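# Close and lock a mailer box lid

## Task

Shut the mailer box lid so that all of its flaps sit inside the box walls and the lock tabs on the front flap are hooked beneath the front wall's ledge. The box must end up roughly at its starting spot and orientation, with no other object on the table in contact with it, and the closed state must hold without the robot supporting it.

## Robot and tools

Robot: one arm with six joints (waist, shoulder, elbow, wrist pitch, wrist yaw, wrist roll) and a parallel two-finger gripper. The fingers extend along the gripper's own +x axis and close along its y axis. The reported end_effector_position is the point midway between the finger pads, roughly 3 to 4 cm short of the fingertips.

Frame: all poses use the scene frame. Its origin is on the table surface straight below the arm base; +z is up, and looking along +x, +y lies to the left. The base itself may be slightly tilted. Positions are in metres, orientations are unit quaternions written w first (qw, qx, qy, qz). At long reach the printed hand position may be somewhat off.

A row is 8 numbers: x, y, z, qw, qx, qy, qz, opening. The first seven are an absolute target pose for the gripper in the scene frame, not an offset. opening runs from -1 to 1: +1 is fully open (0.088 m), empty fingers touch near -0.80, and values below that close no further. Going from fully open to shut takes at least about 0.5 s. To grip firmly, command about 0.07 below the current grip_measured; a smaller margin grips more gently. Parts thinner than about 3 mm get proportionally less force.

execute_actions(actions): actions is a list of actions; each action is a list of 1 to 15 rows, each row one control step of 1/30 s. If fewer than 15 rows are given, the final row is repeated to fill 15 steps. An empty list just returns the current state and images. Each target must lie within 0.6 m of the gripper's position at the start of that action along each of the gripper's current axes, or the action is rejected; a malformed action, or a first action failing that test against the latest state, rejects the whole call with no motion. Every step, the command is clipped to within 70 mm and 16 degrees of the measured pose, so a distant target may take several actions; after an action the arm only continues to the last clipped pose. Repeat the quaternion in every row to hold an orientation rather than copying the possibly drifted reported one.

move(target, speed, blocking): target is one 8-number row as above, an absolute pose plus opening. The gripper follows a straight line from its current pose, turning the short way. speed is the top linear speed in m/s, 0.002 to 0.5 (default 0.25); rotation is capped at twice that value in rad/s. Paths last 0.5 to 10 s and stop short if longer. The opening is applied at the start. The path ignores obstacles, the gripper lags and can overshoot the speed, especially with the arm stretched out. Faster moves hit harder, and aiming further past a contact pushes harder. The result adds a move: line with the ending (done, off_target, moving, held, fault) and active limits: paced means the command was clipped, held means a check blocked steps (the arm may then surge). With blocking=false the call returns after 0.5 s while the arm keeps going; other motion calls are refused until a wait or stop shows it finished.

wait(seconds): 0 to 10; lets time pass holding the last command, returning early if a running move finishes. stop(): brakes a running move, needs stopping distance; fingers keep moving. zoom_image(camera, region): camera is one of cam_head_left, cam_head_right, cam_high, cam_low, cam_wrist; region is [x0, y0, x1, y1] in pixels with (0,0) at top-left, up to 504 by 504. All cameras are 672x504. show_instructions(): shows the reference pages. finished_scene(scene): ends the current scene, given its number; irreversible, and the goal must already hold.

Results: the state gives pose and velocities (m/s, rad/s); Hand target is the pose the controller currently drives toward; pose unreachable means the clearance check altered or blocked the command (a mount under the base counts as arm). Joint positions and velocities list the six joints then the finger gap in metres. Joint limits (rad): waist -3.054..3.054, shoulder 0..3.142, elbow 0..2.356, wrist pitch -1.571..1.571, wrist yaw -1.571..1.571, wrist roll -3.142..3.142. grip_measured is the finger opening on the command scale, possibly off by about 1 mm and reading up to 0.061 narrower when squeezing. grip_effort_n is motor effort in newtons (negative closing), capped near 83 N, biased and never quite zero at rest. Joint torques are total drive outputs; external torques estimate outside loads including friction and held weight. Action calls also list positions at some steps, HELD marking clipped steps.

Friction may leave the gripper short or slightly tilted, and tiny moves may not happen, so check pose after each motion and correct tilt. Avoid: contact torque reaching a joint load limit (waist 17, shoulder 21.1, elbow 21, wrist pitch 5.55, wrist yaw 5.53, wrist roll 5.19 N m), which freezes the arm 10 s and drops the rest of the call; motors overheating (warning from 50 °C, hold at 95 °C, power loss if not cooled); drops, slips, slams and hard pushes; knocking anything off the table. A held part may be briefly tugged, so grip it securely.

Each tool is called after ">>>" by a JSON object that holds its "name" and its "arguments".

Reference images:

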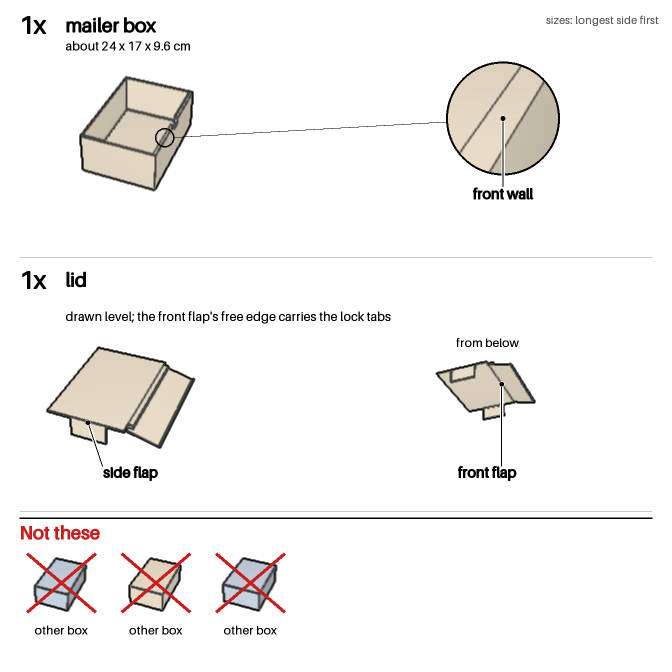

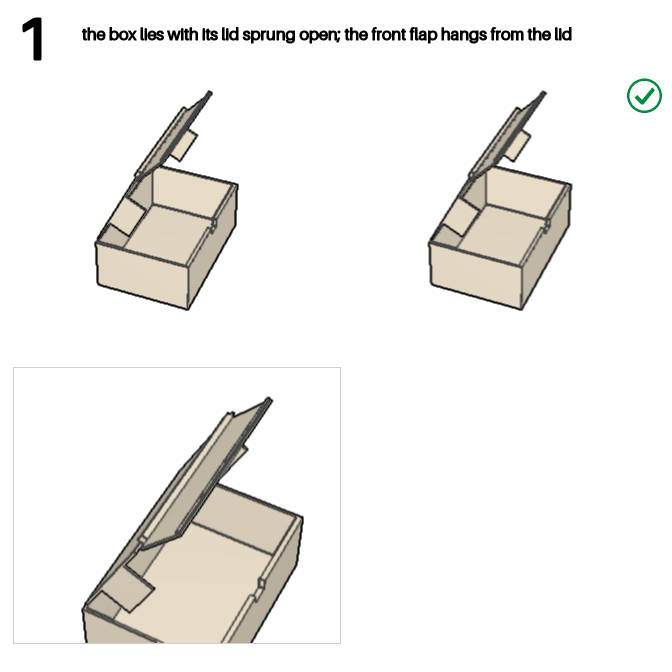

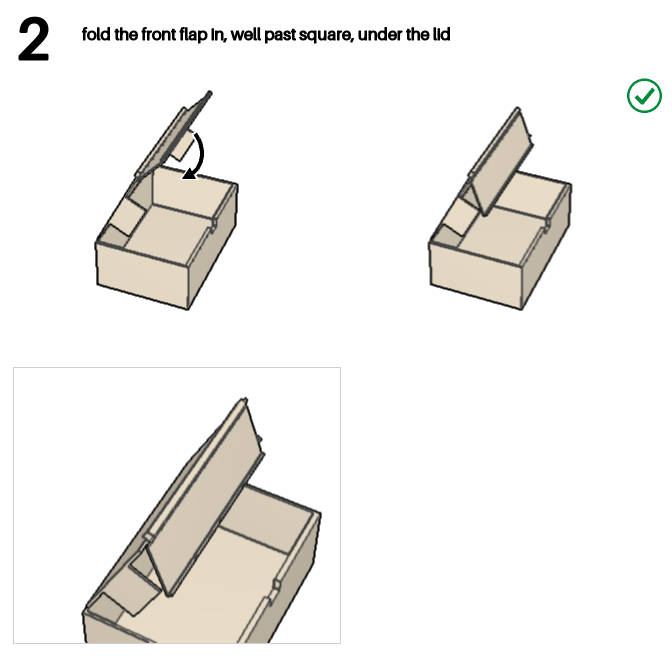

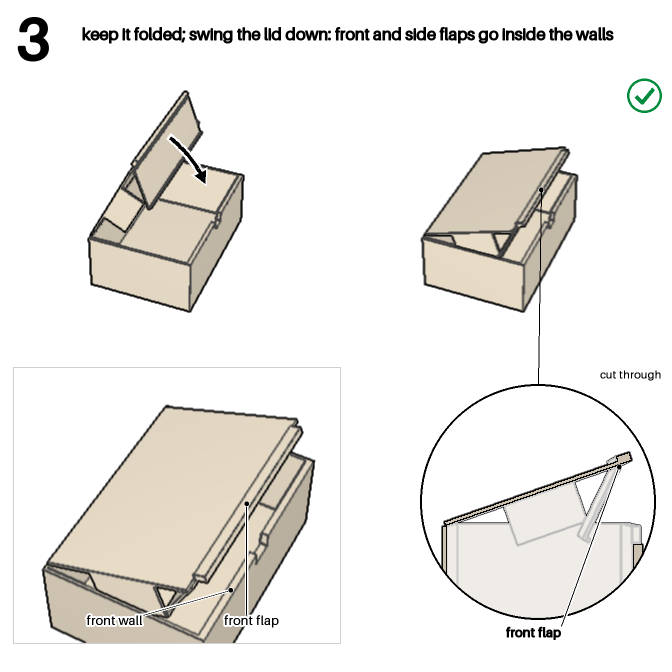

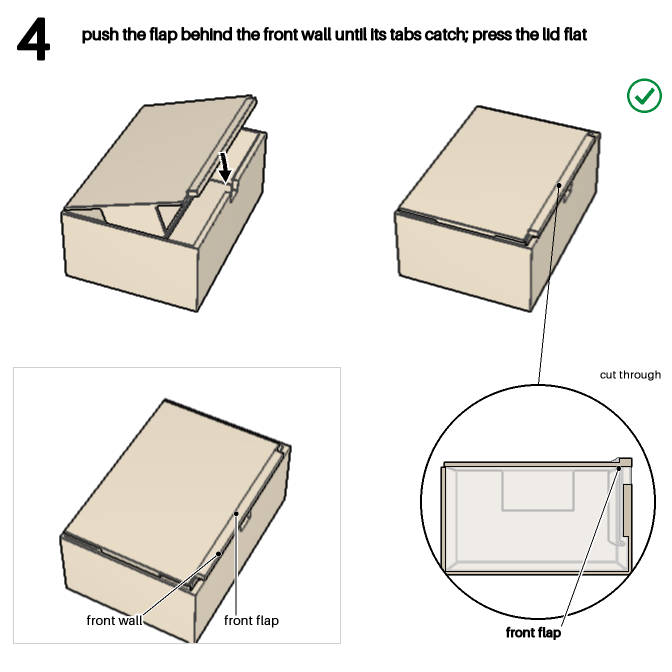

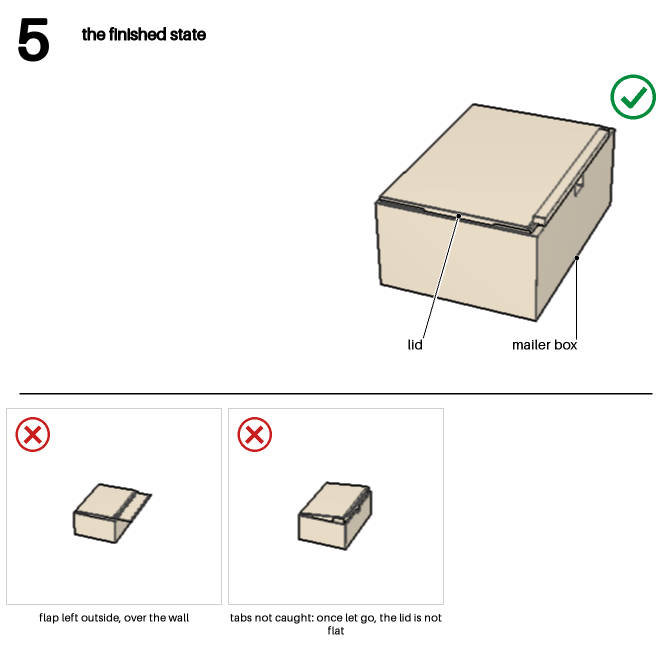

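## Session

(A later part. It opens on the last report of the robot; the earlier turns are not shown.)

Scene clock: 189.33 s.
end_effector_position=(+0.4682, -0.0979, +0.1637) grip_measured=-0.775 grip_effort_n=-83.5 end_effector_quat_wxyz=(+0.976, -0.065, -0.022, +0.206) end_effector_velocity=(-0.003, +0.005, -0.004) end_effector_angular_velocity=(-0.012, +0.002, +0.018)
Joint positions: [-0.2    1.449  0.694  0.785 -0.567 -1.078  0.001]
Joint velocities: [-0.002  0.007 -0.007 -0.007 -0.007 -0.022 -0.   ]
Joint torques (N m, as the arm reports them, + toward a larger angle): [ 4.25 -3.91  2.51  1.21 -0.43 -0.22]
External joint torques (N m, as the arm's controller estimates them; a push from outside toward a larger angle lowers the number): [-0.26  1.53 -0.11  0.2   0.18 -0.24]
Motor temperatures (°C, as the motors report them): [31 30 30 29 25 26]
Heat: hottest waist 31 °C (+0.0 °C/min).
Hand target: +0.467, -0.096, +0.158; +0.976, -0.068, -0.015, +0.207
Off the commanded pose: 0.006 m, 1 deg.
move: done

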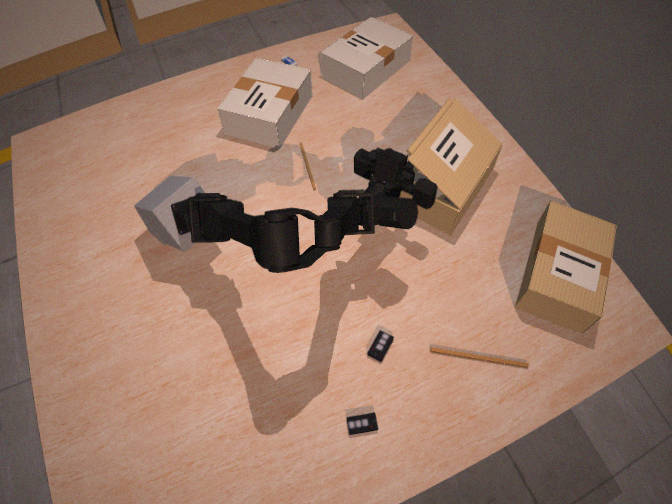

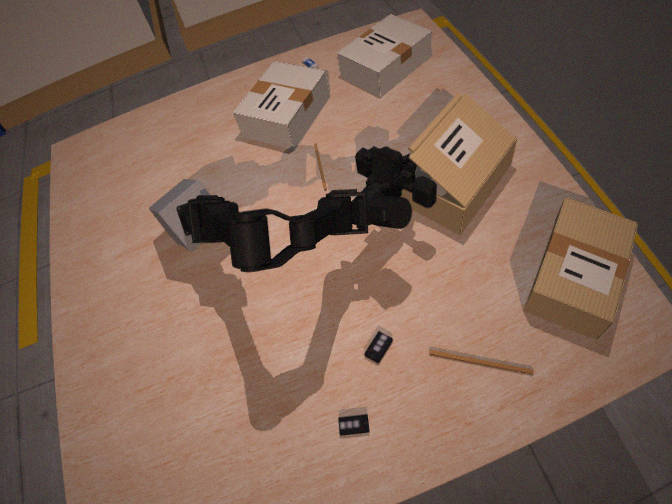

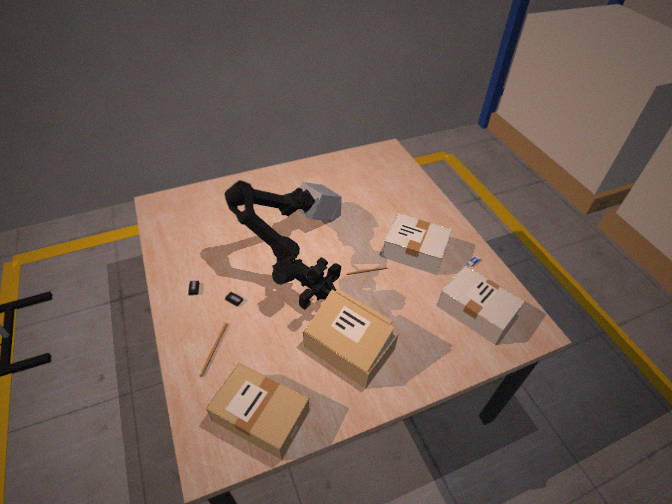

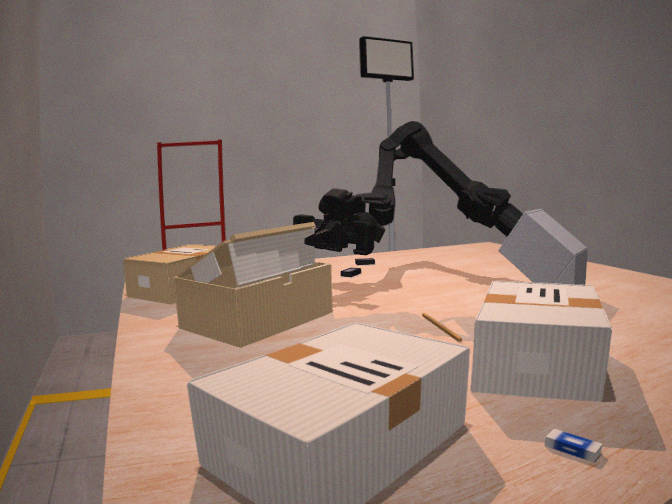

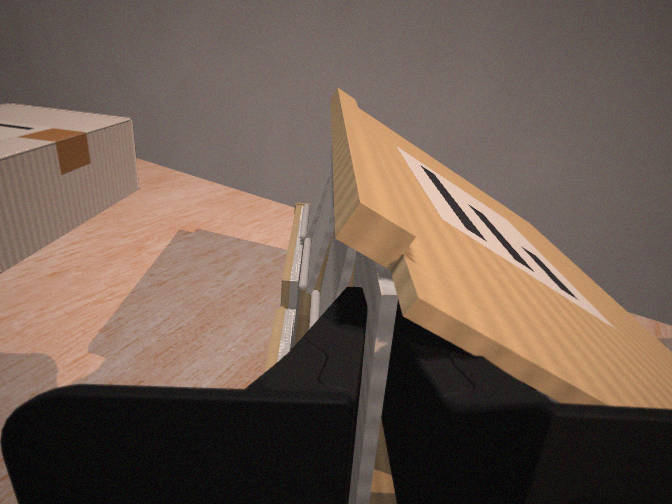

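>>> {"name": "move", "arguments": {"target": [0.463,-0.088,0.152,0.962,-0.152,-0.035,0.222,-1], "speed": 0.06}}

>>> {"name": "move", "arguments": {"target": [0.458,-0.078,0.128,0.962,-0.152,-0.035,0.222,-1], "speed": 0.03}}

Scene clock: 194.97 s.
end_effector_position=(+0.4654, -0.0940, +0.1555) grip_measured=-0.777 grip_effort_n=-83.5 end_effector_quat_wxyz=(+0.965, -0.150, -0.036, +0.213) end_effector_velocity=(-0.003, +0.005, -0.001) end_effector_angular_velocity=(-0.008, -0.012, +0.023)
Joint positions: [-0.216  1.464  0.69   0.779 -0.585 -1.266  0.001]
Joint velocities: [-0.002  0.002 -0.007 -0.007 -0.022 -0.022 -0.   ]
Joint torques (N m, as the arm reports them, + toward a larger angle): [ 4.82 -3.9   2.13  0.74 -0.82 -0.37]
External joint torques (N m, as the arm's controller estimates them; a push from outside toward a larger angle lowers the number): [ 0.29  1.57 -0.32 -0.24 -0.2  -0.39]
Motor temperatures (°C, as the motors report them): [31 30 30 29 25 26]
Heat: hottest waist 31 °C (+0.0 °C/min).
Hand target: +0.463, -0.088, +0.152; +0.963, -0.152, -0.035, +0.222
Off the commanded pose: 0.007 m, 1 deg.
move: done

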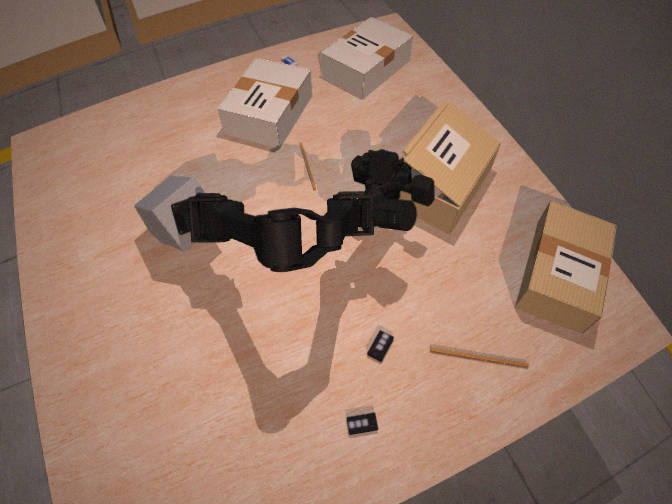

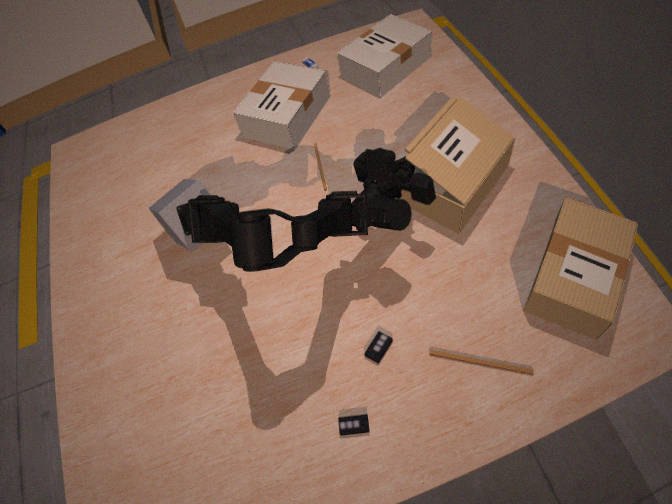

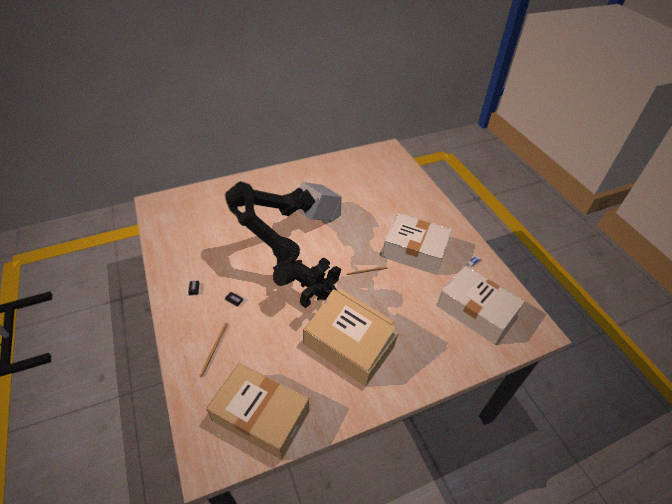

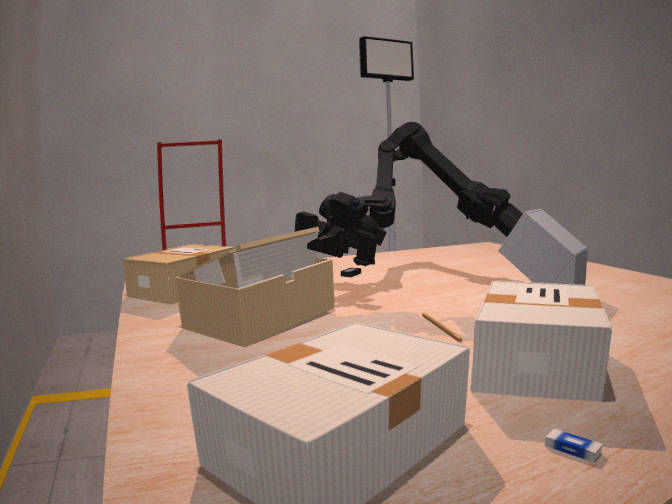

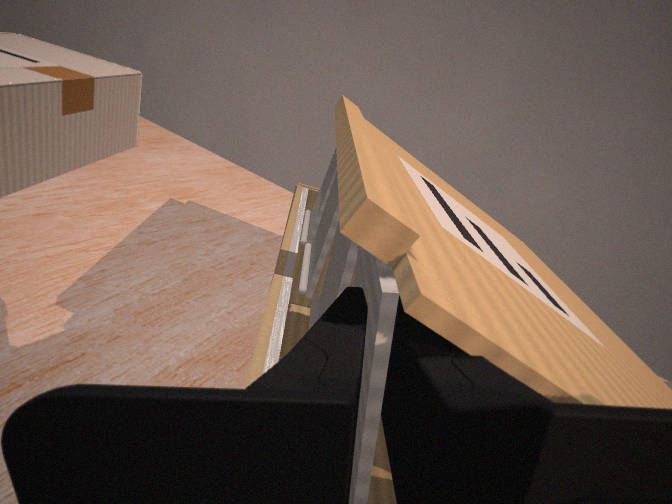

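Scene clock: 196.30 s.
end_effector_position=(+0.4611, -0.0843, +0.1358) grip_measured=-0.777 grip_effort_n=-83.5 end_effector_quat_wxyz=(+0.964, -0.153, -0.043, +0.214) end_effector_velocity=(-0.002, +0.004, -0.001) end_effector_angular_velocity=(-0.011, -0.019, +0.016)
Joint positions: [-0.25   1.546  0.666  0.89  -0.632 -1.272  0.001]
Joint velocities: [-0.002  0.012 -0.002  0.007 -0.022 -0.022 -0.   ]
Joint torques (N m, as the arm reports them, + toward a larger angle): [ 4.33 -3.29  1.31  0.86 -0.55 -0.29]
External joint torques (N m, as the arm's controller estimates them; a push from outside toward a larger angle lowers the number): [-0.3   2.31 -0.74 -0.13  0.07 -0.31]
Motor temperatures (°C, as the motors report them): [31 30 29 29 25 26]
Heat: hottest waist 31 °C (+0.0 °C/min).
Hand target: +0.458, -0.078, +0.128; +0.962, -0.152, -0.035, +0.222
Off the commanded pose: 0.011 m, 1 deg.
move: off_target

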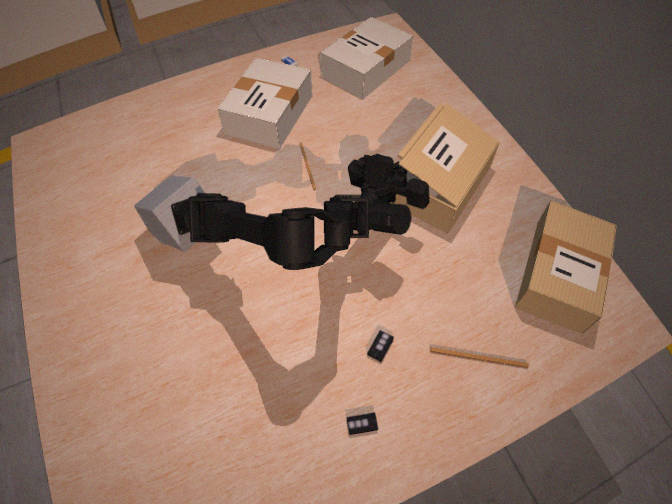

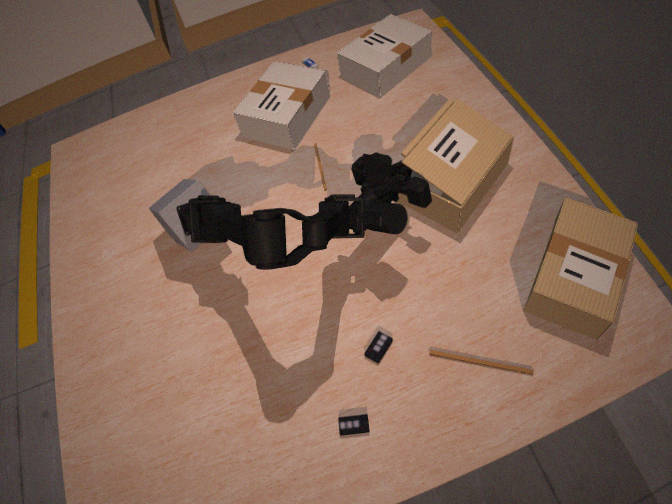

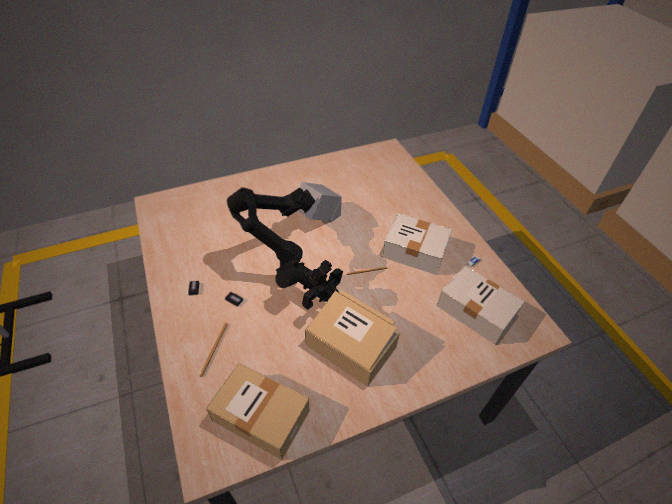

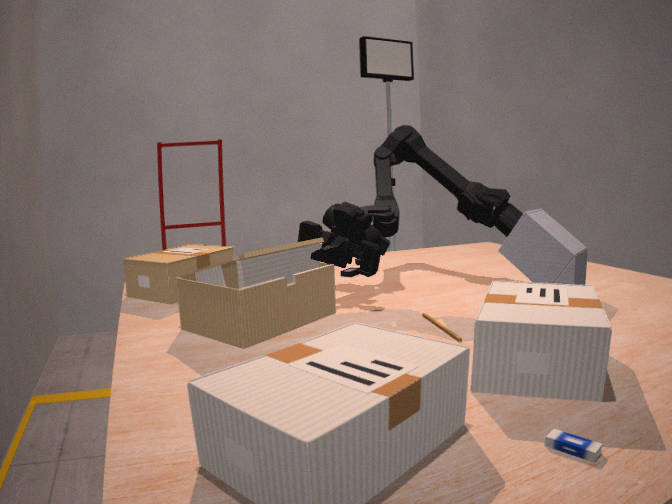

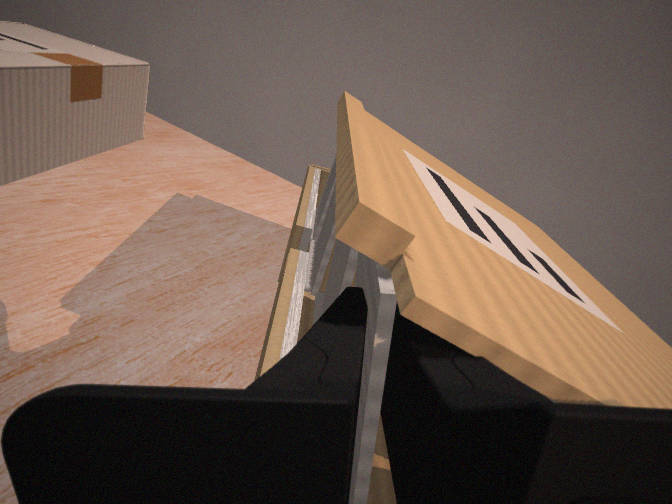

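In. Unroll, then release.

>>> {"name": "move", "arguments": {"target": [0.453,-0.068,0.124,0.974,0.02,0.005,0.225,-1], "speed": 0.1}}

>>> {"name": "move", "arguments": {"target": [0.455,-0.071,0.13,0.974,0.02,0.005,0.225,-0.5], "speed": 0.05}}

Scene clock: 202.13 s.
end_effector_position=(+0.4570, -0.0750, +0.1337) grip_measured=-0.777 grip_effort_n=-83.5 end_effector_quat_wxyz=(+0.976, +0.004, -0.013, +0.218) end_effector_velocity=(-0.002, +0.003, -0.004) end_effector_angular_velocity=(+0.022, +0.028, +0.006)
Joint positions: [-0.241  1.573  0.638  0.952 -0.631 -0.947  0.001]
Joint velocities: [-0.002  0.002 -0.007 -0.007  0.007  0.022 -0.   ]
Joint torques (N m, as the arm reports them, + toward a larger angle): [ 4.4  -3.01  0.81  0.67 -0.21  0.65]
External joint torques (N m, as the arm's controller estimates them; a push from outside toward a larger angle lowers the number): [-0.27  2.44 -1.02 -0.32  0.4   0.64]
Motor temperatures (°C, as the motors report them): [31 30 29 29 25 26]
Heat: hottest waist 31 °C (+0.0 °C/min).
Hand target: +0.453, -0.068, +0.124; +0.974, +0.020, +0.005, +0.225
Off the commanded pose: 0.013 m, 3 deg.
move: off_target

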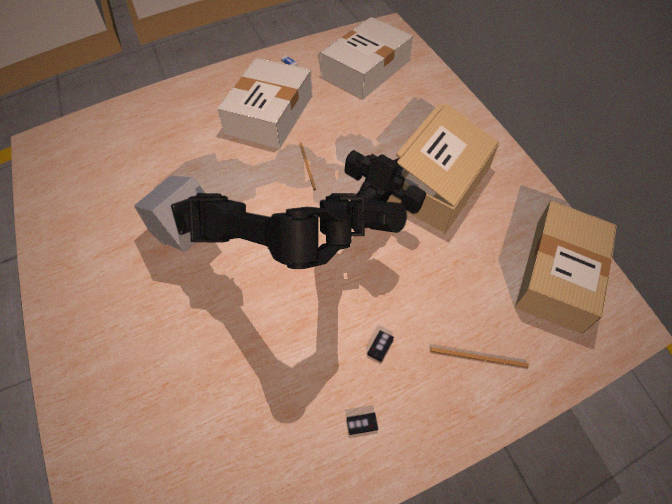

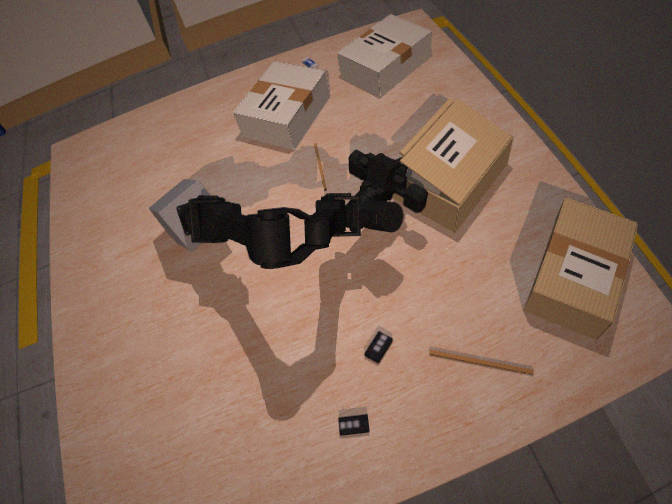

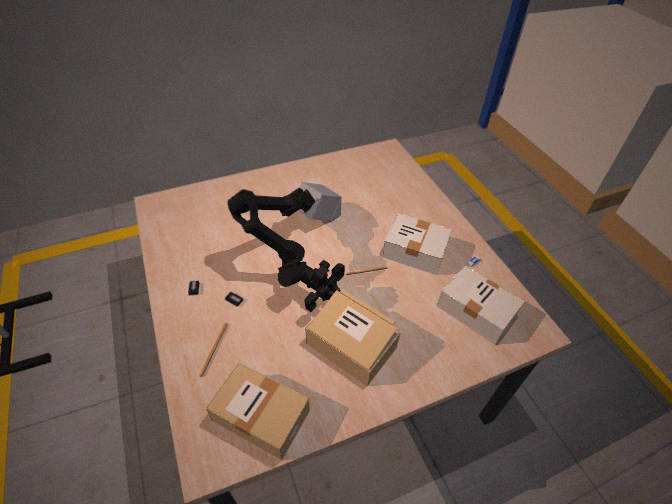

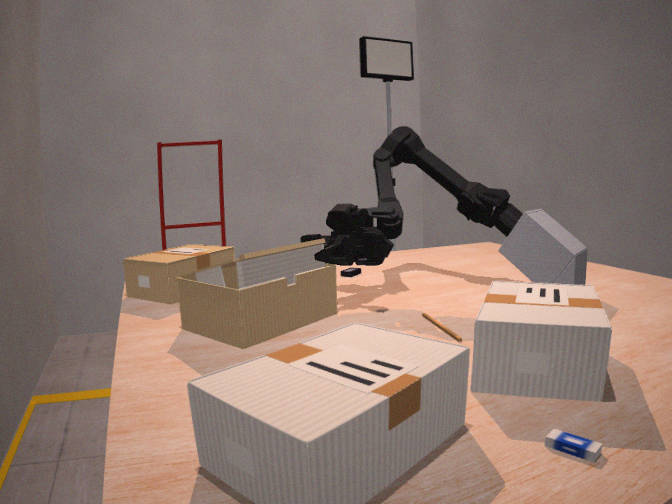

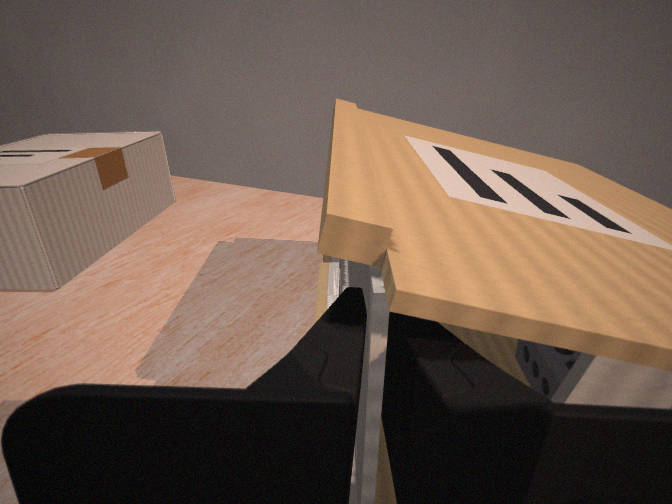

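Scene clock: 202.87 s.
end_effector_position=(+0.4564, -0.0711, +0.1348) grip_measured=-0.504 grip_effort_n=17.9 end_effector_quat_wxyz=(+0.974, +0.016, -0.007, +0.226) end_effector_velocity=(-0.002, +0.003, +0.001) end_effector_angular_velocity=(+0.015, +0.007, +0.017)
Joint positions: [-0.231  1.567  0.638  0.926 -0.623 -0.932  0.014]
Joint velocities: [ 0.002 -0.007 -0.002 -0.022 -0.007  0.007  0.001]
Joint torques (N m, as the arm reports them, + toward a larger angle): [ 4.43 -4.51  1.84  0.49 -0.21  0.21]
External joint torques (N m, as the arm's controller estimates them; a push from outside toward a larger angle lowers the number): [-0.28  0.96 -0.05 -0.51  0.41  0.21]
Motor temperatures (°C, as the motors report them): [31 30 29 29 25 26]
Heat: hottest waist 31 °C (+0.0 °C/min).
Hand target: +0.455, -0.071, +0.130; +0.974, +0.020, +0.005, +0.225
Off the commanded pose: 0.005 m, 1 deg.
move: done

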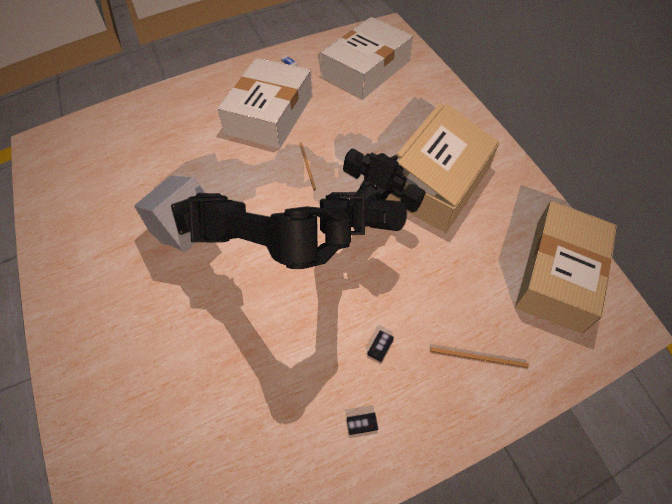

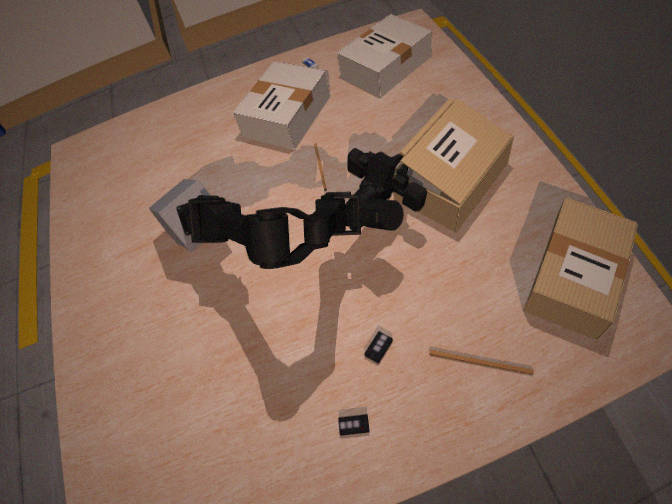

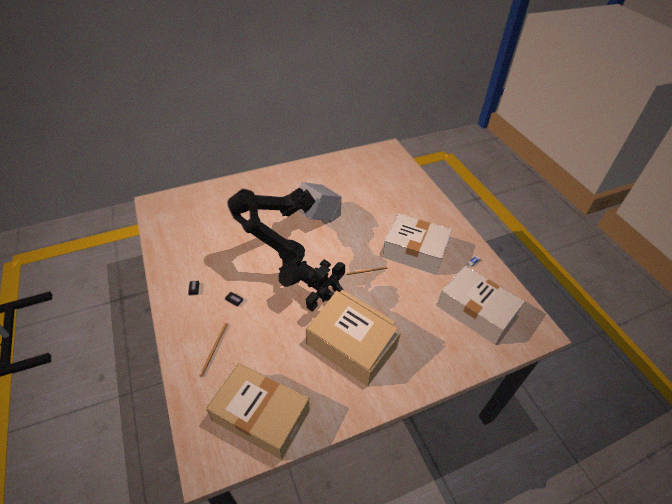

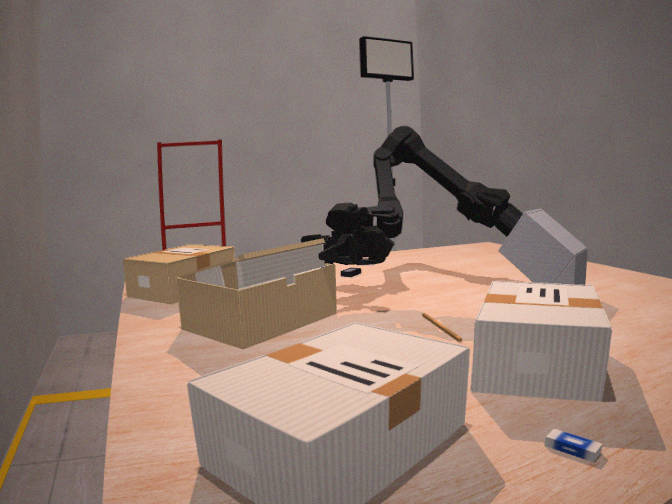

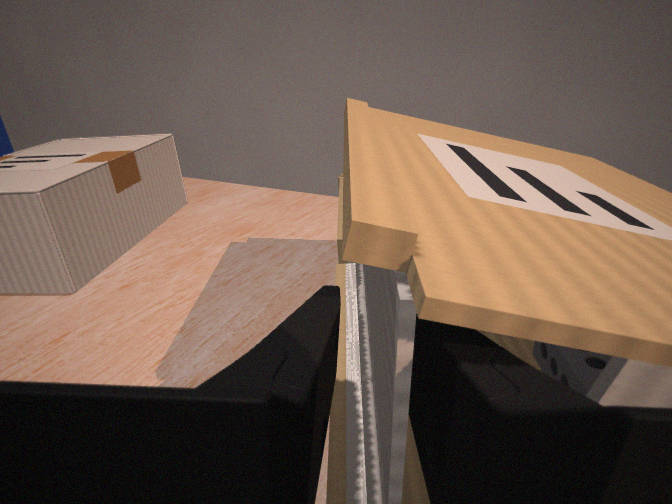

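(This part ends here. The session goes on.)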